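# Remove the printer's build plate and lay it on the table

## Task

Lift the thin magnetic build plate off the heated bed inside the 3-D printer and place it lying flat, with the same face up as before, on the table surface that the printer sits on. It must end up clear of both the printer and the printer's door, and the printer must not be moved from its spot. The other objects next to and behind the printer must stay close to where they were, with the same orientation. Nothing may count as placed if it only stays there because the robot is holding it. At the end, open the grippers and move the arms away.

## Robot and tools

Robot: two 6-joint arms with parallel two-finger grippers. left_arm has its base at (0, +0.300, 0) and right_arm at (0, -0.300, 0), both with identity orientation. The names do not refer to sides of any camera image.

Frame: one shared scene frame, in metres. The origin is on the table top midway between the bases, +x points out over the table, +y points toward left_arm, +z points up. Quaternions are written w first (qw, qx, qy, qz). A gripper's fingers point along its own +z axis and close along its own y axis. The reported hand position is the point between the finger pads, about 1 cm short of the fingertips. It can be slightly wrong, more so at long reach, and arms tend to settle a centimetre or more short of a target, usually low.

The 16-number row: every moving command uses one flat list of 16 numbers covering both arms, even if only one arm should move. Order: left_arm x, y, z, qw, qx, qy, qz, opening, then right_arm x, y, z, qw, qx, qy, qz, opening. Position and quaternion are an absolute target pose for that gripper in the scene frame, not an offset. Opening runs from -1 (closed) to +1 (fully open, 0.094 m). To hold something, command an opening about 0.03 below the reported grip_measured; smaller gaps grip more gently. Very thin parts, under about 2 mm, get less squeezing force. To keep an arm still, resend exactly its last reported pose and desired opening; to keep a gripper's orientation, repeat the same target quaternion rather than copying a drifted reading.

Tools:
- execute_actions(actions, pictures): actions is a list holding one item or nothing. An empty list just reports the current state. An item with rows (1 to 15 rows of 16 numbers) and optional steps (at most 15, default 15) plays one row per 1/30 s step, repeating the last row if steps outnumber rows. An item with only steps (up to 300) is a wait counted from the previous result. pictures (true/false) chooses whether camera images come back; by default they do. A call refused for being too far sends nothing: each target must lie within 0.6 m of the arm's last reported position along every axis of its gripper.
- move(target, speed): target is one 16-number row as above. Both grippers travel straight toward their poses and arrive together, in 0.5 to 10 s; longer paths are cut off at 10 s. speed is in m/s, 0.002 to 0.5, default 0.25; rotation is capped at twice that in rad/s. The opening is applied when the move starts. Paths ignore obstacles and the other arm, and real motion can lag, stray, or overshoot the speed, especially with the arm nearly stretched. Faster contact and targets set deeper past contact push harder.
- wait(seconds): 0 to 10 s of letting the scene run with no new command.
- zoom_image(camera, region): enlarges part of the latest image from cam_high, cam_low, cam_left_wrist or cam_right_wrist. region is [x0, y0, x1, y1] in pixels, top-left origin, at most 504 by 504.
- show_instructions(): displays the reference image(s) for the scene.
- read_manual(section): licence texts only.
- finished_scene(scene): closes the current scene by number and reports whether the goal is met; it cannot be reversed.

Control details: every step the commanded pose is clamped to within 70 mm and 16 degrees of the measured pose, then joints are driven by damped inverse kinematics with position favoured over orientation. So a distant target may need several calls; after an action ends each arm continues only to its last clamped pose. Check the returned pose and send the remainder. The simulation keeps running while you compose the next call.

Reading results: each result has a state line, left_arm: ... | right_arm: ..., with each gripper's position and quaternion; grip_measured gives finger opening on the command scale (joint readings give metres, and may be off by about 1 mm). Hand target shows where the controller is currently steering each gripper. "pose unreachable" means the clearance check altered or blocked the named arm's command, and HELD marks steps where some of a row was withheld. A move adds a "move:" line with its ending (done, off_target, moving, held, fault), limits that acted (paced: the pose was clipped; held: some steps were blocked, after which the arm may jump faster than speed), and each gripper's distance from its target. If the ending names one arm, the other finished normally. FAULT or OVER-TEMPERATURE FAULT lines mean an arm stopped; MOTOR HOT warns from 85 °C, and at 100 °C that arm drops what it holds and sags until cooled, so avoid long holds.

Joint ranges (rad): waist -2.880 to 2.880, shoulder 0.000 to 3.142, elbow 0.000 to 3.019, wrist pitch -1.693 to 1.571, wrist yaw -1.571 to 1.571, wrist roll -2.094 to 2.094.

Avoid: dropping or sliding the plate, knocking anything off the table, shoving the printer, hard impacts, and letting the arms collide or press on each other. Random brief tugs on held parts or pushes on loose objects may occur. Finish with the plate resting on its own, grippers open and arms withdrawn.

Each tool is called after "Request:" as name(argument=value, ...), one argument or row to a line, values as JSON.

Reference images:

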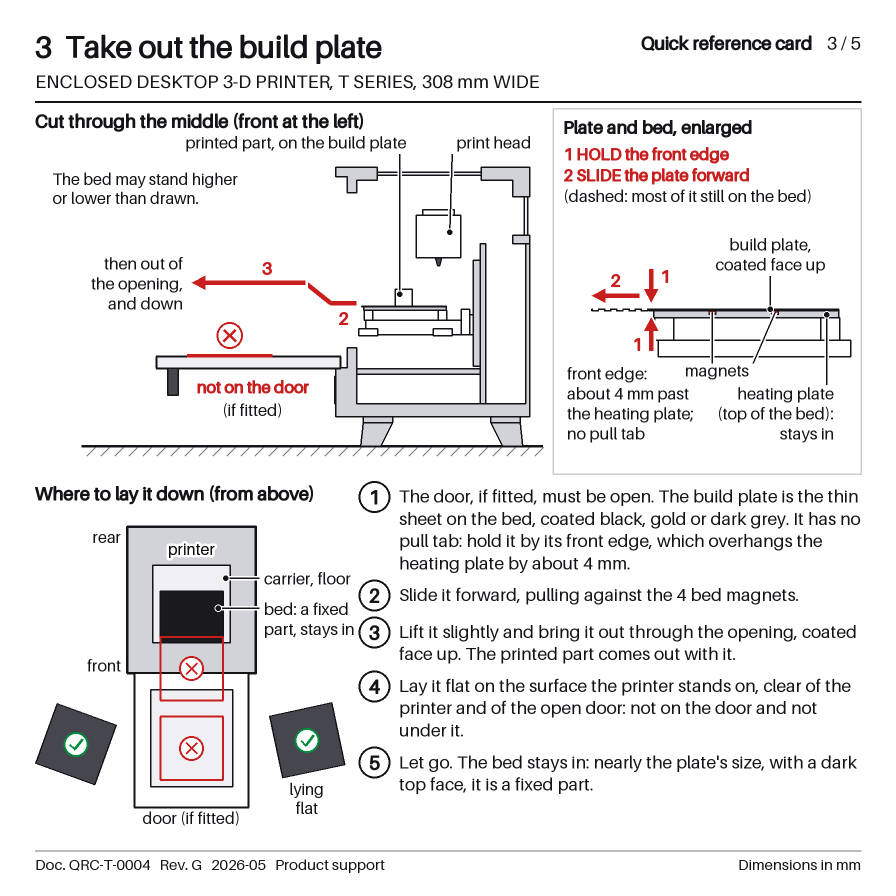

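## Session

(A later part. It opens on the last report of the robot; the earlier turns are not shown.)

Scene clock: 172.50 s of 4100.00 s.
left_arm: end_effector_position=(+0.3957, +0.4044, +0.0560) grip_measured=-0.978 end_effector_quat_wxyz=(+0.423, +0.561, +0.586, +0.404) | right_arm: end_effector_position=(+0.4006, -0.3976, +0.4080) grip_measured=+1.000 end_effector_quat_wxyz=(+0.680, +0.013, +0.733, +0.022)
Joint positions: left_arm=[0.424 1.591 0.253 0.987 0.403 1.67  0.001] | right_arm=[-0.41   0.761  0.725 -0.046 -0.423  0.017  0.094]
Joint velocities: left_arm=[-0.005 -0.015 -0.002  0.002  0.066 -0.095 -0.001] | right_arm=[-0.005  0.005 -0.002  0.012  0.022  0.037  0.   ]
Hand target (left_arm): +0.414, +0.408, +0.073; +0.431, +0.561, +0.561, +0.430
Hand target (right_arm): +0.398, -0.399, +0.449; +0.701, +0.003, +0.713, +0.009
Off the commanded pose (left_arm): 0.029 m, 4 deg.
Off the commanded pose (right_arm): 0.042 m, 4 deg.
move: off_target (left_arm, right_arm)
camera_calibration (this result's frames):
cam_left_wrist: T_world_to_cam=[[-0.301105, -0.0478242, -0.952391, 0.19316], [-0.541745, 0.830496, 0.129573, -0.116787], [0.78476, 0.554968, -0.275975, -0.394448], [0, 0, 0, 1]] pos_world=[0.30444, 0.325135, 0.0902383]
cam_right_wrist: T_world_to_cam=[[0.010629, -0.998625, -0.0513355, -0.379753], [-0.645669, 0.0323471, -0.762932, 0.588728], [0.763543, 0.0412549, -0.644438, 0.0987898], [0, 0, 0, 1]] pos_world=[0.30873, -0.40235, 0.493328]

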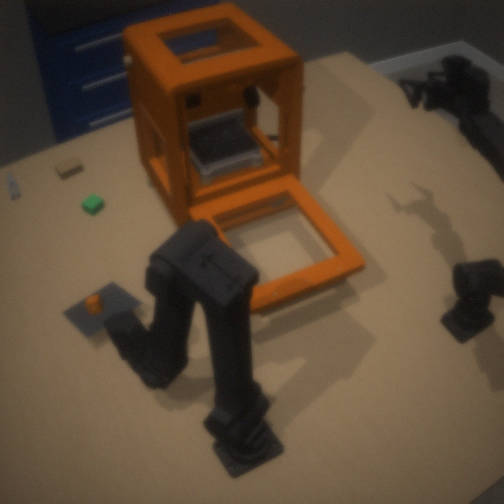

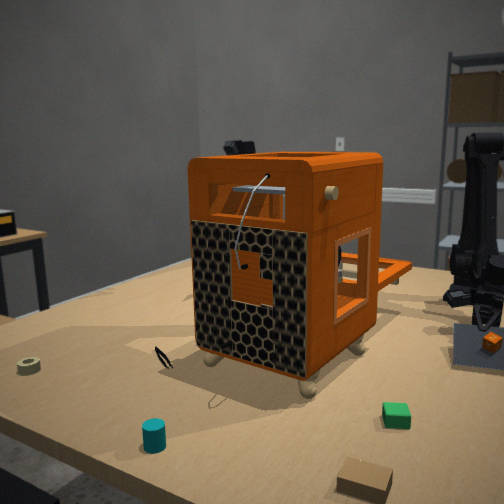

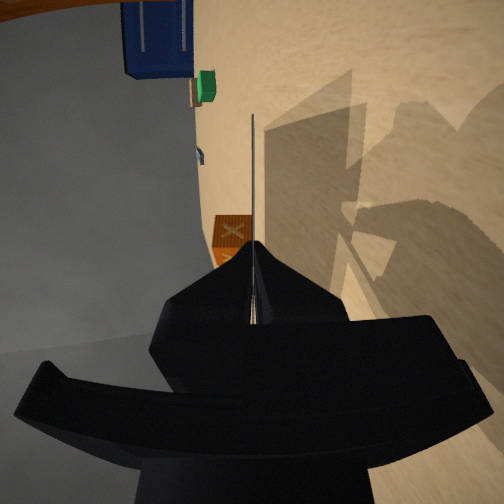

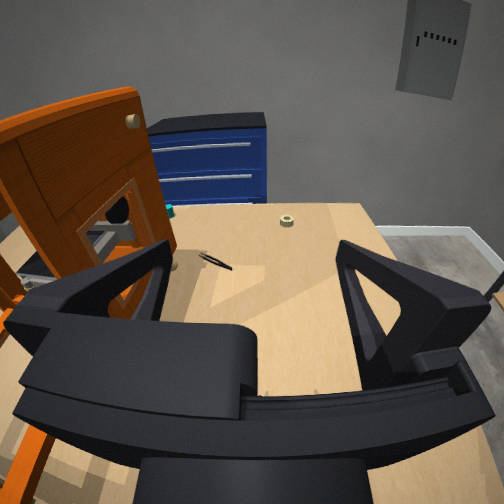

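Request:
move(
  target=[0.42,0.41,0.056,0.430,0.561,0.561,0.430,-1,0.4,-0.4,0.45,0.701,0.003,0.713,0.009,1],
  speed=0.02,
)

Request:
move(
  target=[0.415,0.41,0.052,0.430,0.561,0.561,0.430,-0.82,0.4,-0.4,0.45,0.701,0.003,0.713,0.009,1],
  speed=0.02,
)

Request:
move(
  target=[0.41,0.41,0.032,0.364,0.606,0.606,0.364,-0.82,0.4,-0.4,0.45,0.701,0.003,0.713,0.009,1],
  speed=0.02,
)

Scene clock: 178.53 s of 4100.00 s.
left_arm: end_effector_position=(+0.4028, +0.4068, +0.0435) grip_measured=-0.978 end_effector_quat_wxyz=(+0.423, +0.561, +0.583, +0.407) | right_arm: end_effector_position=(+0.4007, -0.3977, +0.4098) grip_measured=+1.000 end_effector_quat_wxyz=(+0.681, +0.013, +0.732, +0.022)
Joint positions: left_arm=[0.421 1.684 0.271 1.069 0.398 1.671 0.001] | right_arm=[-0.41   0.761  0.728 -0.046 -0.423  0.017  0.094]
Joint velocities: left_arm=[ 0.005 -0.015  0.002 -0.002 -0.037  0.022 -0.   ] | right_arm=[ 0.005  0.005 -0.027 -0.007 -0.051  0.051  0.   ]
Hand target (left_arm): +0.419, +0.410, +0.056; +0.430, +0.561, +0.562, +0.430
Hand target (right_arm): +0.398, -0.399, +0.449; +0.701, +0.003, +0.713, +0.009
Off the commanded pose (left_arm): 0.022 m, 4 deg.
Off the commanded pose (right_arm): 0.040 m, 4 deg.
After step 90, 0.53 s passed at rest.
move: off_target (left_arm, right_arm)
camera_calibration (this result's frames):
cam_left_wrist: T_world_to_cam=[[-0.294695, -0.0420769, -0.954665, 0.178736], [-0.542648, 0.829691, 0.130941, -0.112691], [0.786567, 0.556635, -0.267339, -0.406501], [0, 0, 0, 1]] pos_world=[0.311262, 0.327292, 0.0767151]
cam_right_wrist: T_world_to_cam=[[0.0107709, -0.998687, -0.0500905, -0.380288], [-0.643532, 0.0314178, -0.764775, 0.589741], [0.765344, 0.0404721, -0.642348, 0.0980364], [0, 0, 0, 1]] pos_world=[0.308581, -0.402285, 0.494943]

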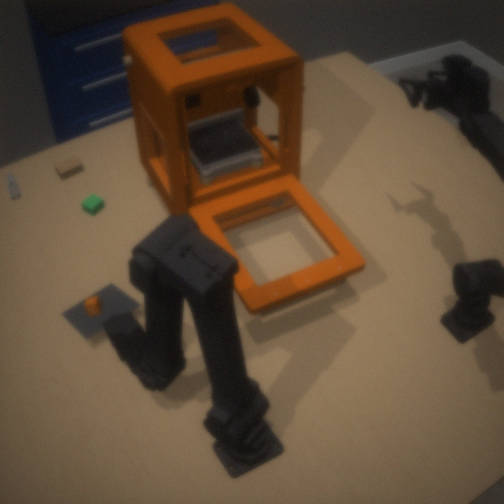

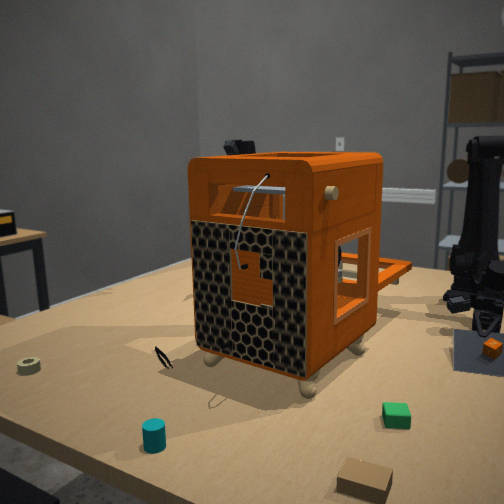

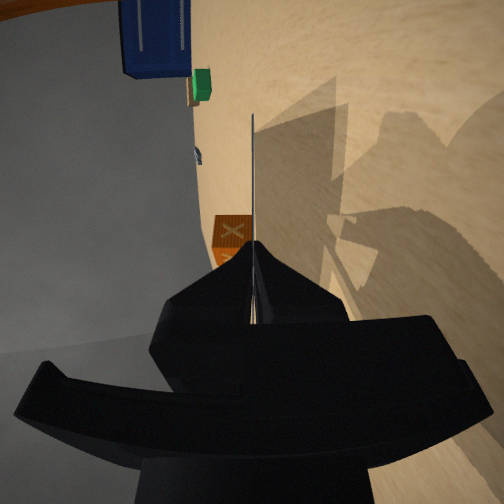

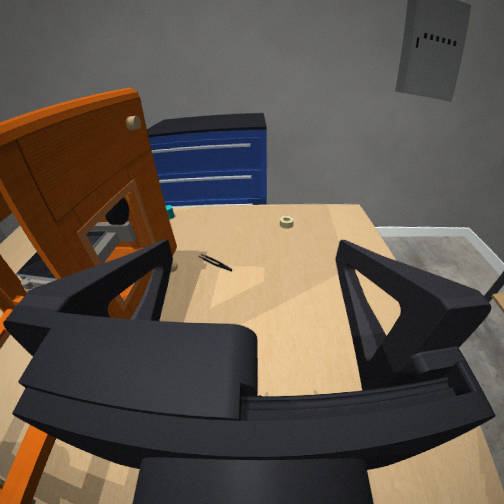

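Scene clock: 180.77 s of 4100.00 s.
left_arm: end_effector_position=(+0.4041, +0.4074, +0.0456) grip_measured=-0.822 end_effector_quat_wxyz=(+0.425, +0.561, +0.576, +0.417) | right_arm: end_effector_position=(+0.4006, -0.3976, +0.4084) grip_measured=+1.000 end_effector_quat_wxyz=(+0.680, +0.013, +0.733, +0.022)
Joint positions: left_arm=[0.421 1.699 0.271 1.106 0.398 1.676 0.008] | right_arm=[-0.41   0.761  0.726 -0.046 -0.423  0.017  0.094]
Joint velocities: left_arm=[ 0.005 -0.015  0.002 -0.002 -0.037  0.066 -0.001] | right_arm=[-0.005 -0.005 -0.037  0.012  0.051 -0.051  0.   ]
Hand target (left_arm): +0.415, +0.410, +0.052; +0.430, +0.561, +0.561, +0.430
Hand target (right_arm): +0.398, -0.399, +0.449; +0.701, +0.003, +0.713, +0.009
Off the commanded pose (left_arm): 0.013 m, 2 deg.
Off the commanded pose (right_arm): 0.042 m, 4 deg.
move: off_target (left_arm, right_arm)
camera_calibration (this result's frames):
cam_left_wrist: T_world_to_cam=[[-0.276083, -0.0287617, -0.960703, 0.16842], [-0.543967, 0.828736, 0.131513, -0.11183], [0.792387, 0.5589, -0.244446, -0.411668], [0, 0, 0, 1]] pos_world=[0.311867, 0.327603, 0.0758785]
cam_right_wrist: T_world_to_cam=[[0.0106648, -0.99864, -0.0510243, -0.379887], [-0.645135, 0.032115, -0.763393, 0.588982], [0.763994, 0.041059, -0.643916, 0.0986017], [0, 0, 0, 1]] pos_world=[0.308693, -0.402334, 0.493732]

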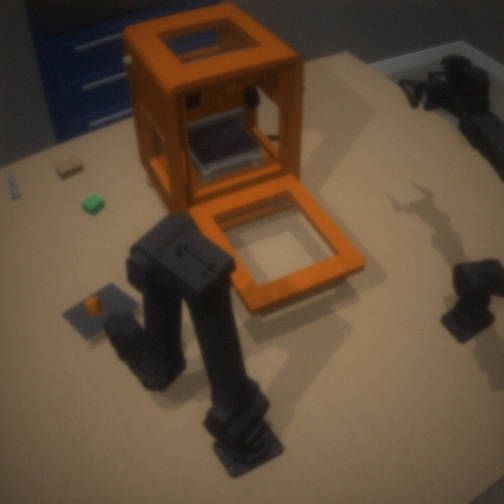

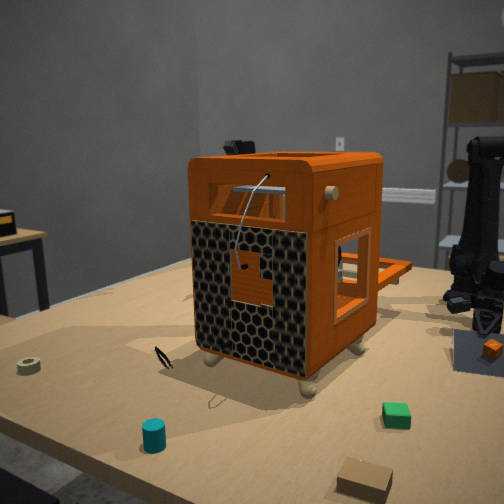

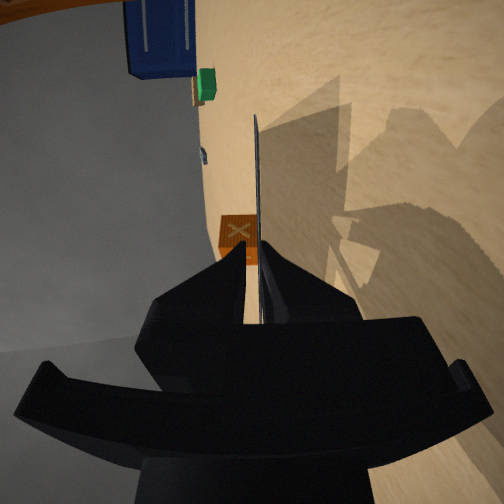

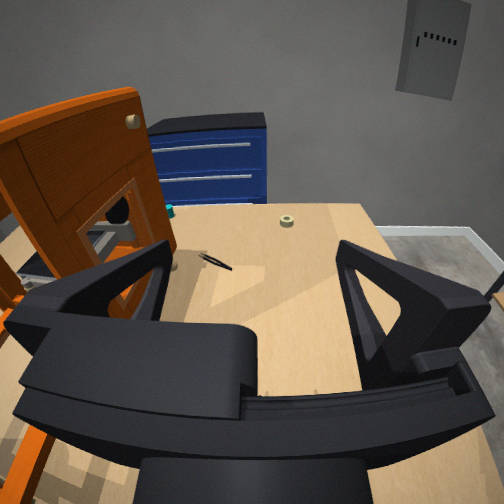

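Scene clock: 185.93 s of 4100.00 s.
left_arm: end_effector_position=(+0.3904, +0.4054, +0.0114) grip_measured=-0.822 end_effector_quat_wxyz=(+0.357, +0.605, +0.625, +0.340) | right_arm: end_effector_position=(+0.4007, -0.3977, +0.4101) grip_measured=+1.000 end_effector_quat_wxyz=(+0.681, +0.013, +0.732, +0.022)
Joint positions: left_arm=[0.415 1.593 0.301 0.711 0.36  1.758 0.008] | right_arm=[-0.41   0.761  0.729 -0.046 -0.423  0.017  0.094]
Joint velocities: left_arm=[ 0.005 -0.005  0.002 -0.012  0.051  0.007 -0.   ] | right_arm=[-0.005 -0.005  0.017 -0.007 -0.022  0.022  0.   ]
Hand target (left_arm): +0.409, +0.410, +0.032; +0.365, +0.606, +0.606, +0.364
Hand target (right_arm): +0.398, -0.399, +0.449; +0.701, +0.003, +0.713, +0.009
Off the commanded pose (left_arm): 0.029 m, 4 deg.
Off the commanded pose (right_arm): 0.040 m, 4 deg.
move: off_target (left_arm, right_arm)
camera_calibration (this result's frames):
cam_left_wrist: T_world_to_cam=[[-0.499341, -0.0407292, -0.865448, 0.222659], [-0.494131, 0.8339, 0.245856, -0.136008], [0.711683, 0.550411, -0.436526, -0.370929], [0, 0, 0, 1]] pos_world=[0.307961, 0.326649, 0.0642178]
cam_right_wrist: T_world_to_cam=[[0.0107884, -0.998694, -0.0499348, -0.380355], [-0.643264, 0.0313014, -0.765004, 0.589867], [0.765569, 0.0403745, -0.642086, 0.097942], [0, 0, 0, 1]] pos_world=[0.308562, -0.402277, 0.495145]

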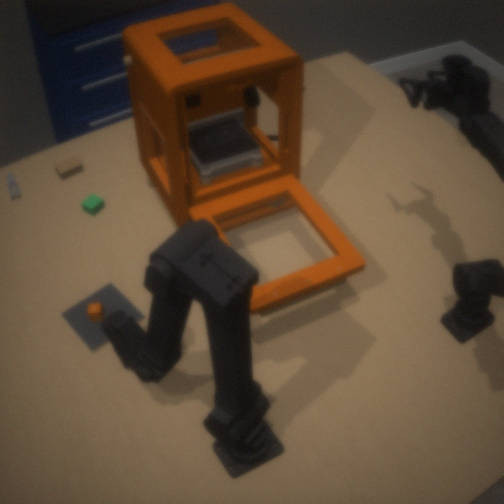

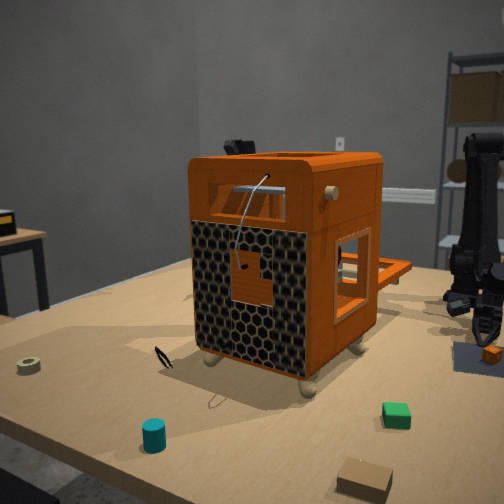

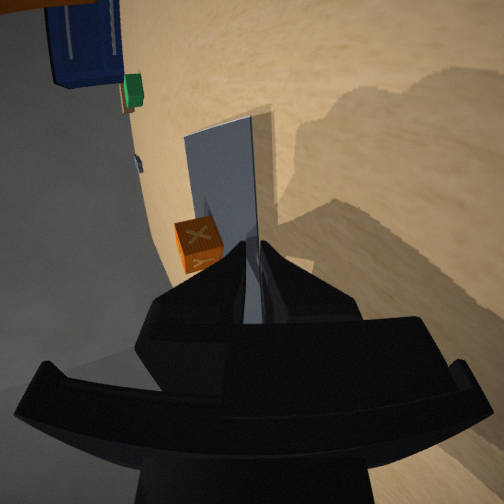

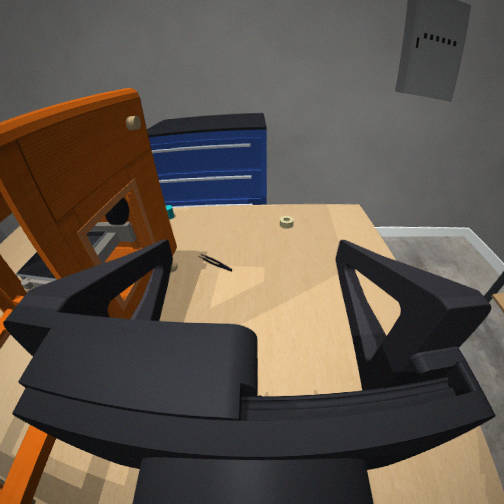

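Low now; withdraw slowly along −x.

Request:
move(
  target=[0.365,0.405,0.034,0.364,0.606,0.606,0.364,-0.82,0.4,-0.4,0.45,0.701,0.003,0.713,0.009,1],
  speed=0.02,
)

Request:
move(
  target=[0.30,0.40,0.15,0.364,0.606,0.606,0.364,-0.5,0.4,-0.4,0.45,0.701,0.003,0.713,0.009,1],
  speed=0.15,
)

Scene clock: 190.37 s of 4100.00 s.
left_arm: end_effector_position=(+0.3682, +0.4026, +0.0299) grip_measured=-0.822 end_effector_quat_wxyz=(+0.365, +0.606, +0.609, +0.358) | right_arm: end_effector_position=(+0.4006, -0.3976, +0.4084) grip_measured=+1.000 end_effector_quat_wxyz=(+0.680, +0.013, +0.733, +0.022)
Joint positions: left_arm=[0.448 1.489 0.234 0.711 0.396 1.788 0.008] | right_arm=[-0.41   0.761  0.726 -0.046 -0.423  0.017  0.094]
Joint velocities: left_arm=[-0.015  0.005  0.022  0.002  0.007  0.037 -0.001] | right_arm=[-0.015 -0.005 -0.012 -0.007  0.007 -0.007  0.   ]
Hand target (left_arm): +0.365, +0.405, +0.034; +0.364, +0.606, +0.606, +0.364
Hand target (right_arm): +0.398, -0.399, +0.449; +0.701, +0.003, +0.713, +0.009
Off the commanded pose (left_arm): 0.006 m, 1 deg.
Off the commanded pose (right_arm): 0.042 m, 4 deg.
move: off_target (right_arm)
camera_calibration (this result's frames):
cam_left_wrist: T_world_to_cam=[[-0.463004, -0.0132758, -0.886257, 0.20372], [-0.493427, 0.834487, 0.245279, -0.149744], [0.736313, 0.550868, -0.392922, -0.356029], [0, 0, 0, 1]] pos_world=[0.282585, 0.323789, 0.0773861]
cam_right_wrist: T_world_to_cam=[[0.0106648, -0.99864, -0.0510243, -0.379887], [-0.645135, 0.032115, -0.763393, 0.588982], [0.763994, 0.041059, -0.643916, 0.0986017], [0, 0, 0, 1]] pos_world=[0.308693, -0.402334, 0.493732]

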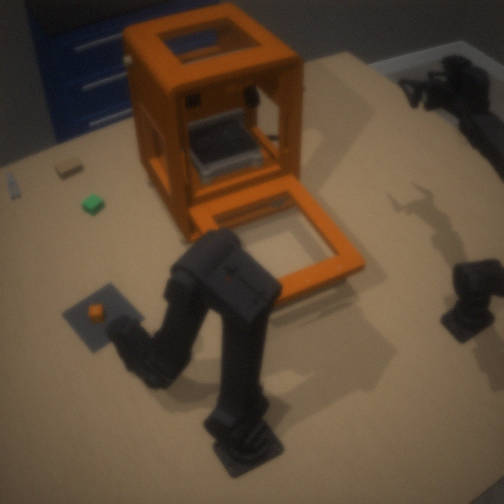

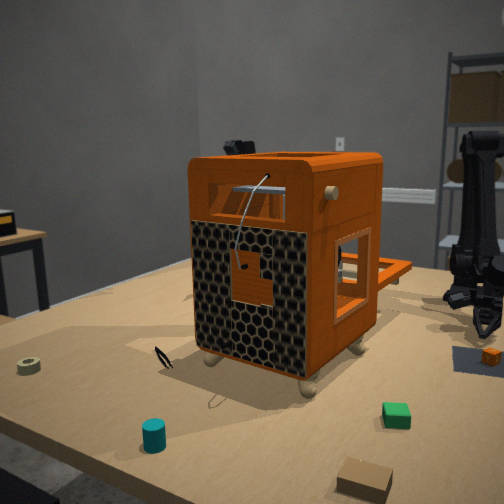

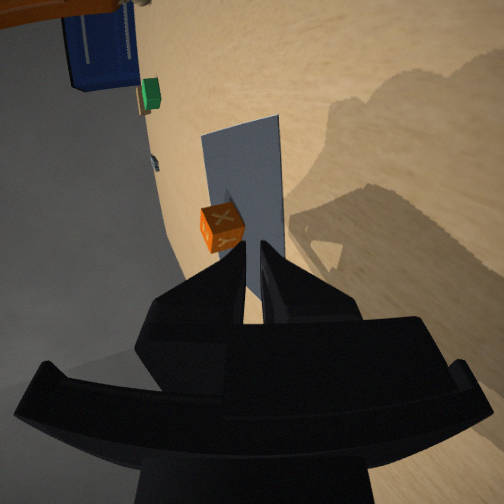

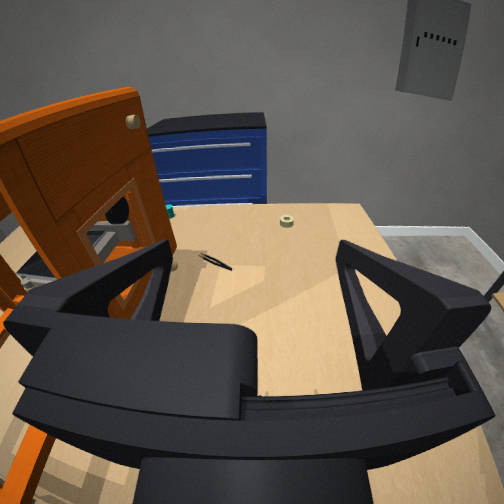

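Scene clock: 191.80 s of 4100.00 s.
left_arm: end_effector_position=(+0.2918, +0.3905, +0.1186) grip_measured=-0.502 end_effector_quat_wxyz=(+0.362, +0.607, +0.621, +0.339) | right_arm: end_effector_position=(+0.4007, -0.3977, +0.4096) grip_measured=+1.000 end_effector_quat_wxyz=(+0.681, +0.013, +0.732, +0.022)
Joint positions: left_arm=[ 0.58   0.683  0.212 -0.15   0.509  1.863  0.023] | right_arm=[-0.41   0.761  0.728 -0.046 -0.423  0.017  0.094]
Joint velocities: left_arm=[ 0.005 -0.005  0.012 -0.012 -0.007 -0.007 -0.   ] | right_arm=[ 0.015 -0.015  0.022  0.002 -0.081  0.022  0.   ]
Hand target (left_arm): +0.303, +0.400, +0.148; +0.364, +0.606, +0.606, +0.364
Hand target (right_arm): +0.398, -0.399, +0.449; +0.701, +0.003, +0.713, +0.009
Off the commanded pose (left_arm): 0.034 m, 3 deg.
Off the commanded pose (right_arm): 0.040 m, 4 deg.
move: off_target (left_arm, right_arm)
camera_calibration (this result's frames):
cam_left_wrist: T_world_to_cam=[[-0.494023, -0.036775, -0.868671, 0.26297], [-0.485845, 0.840239, 0.240735, -0.202974], [0.721038, 0.540968, -0.432965, -0.245222], [0, 0, 0, 1]] pos_world=[0.208114, 0.312874, 0.171125]
cam_right_wrist: T_world_to_cam=[[0.0107534, -0.998679, -0.0502461, -0.380221], [-0.643799, 0.031534, -0.764545, 0.589614], [0.765119, 0.0405699, -0.642609, 0.0981308], [0, 0, 0, 1]] pos_world=[0.3086, -0.402293, 0.494742]

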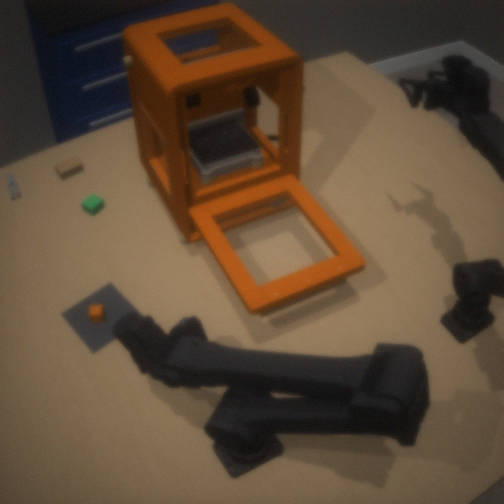

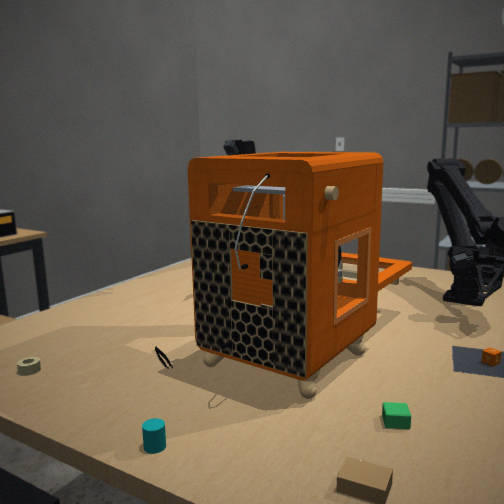

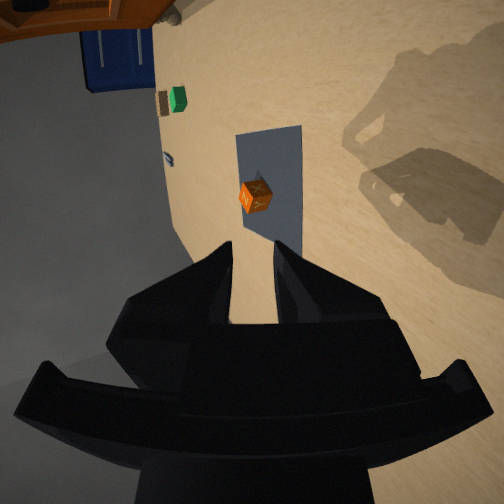

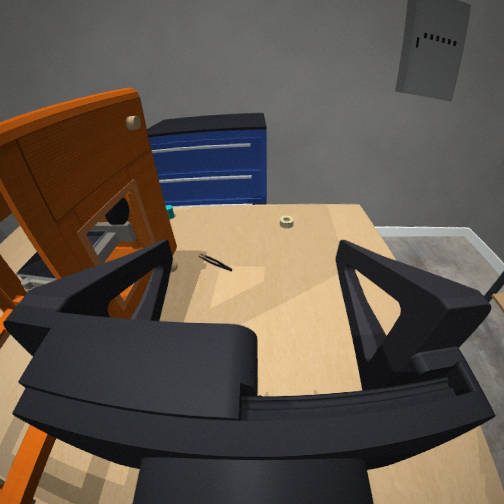

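Request:
finished_scene(
  scene=1,
)

The scene is finished: the task was done.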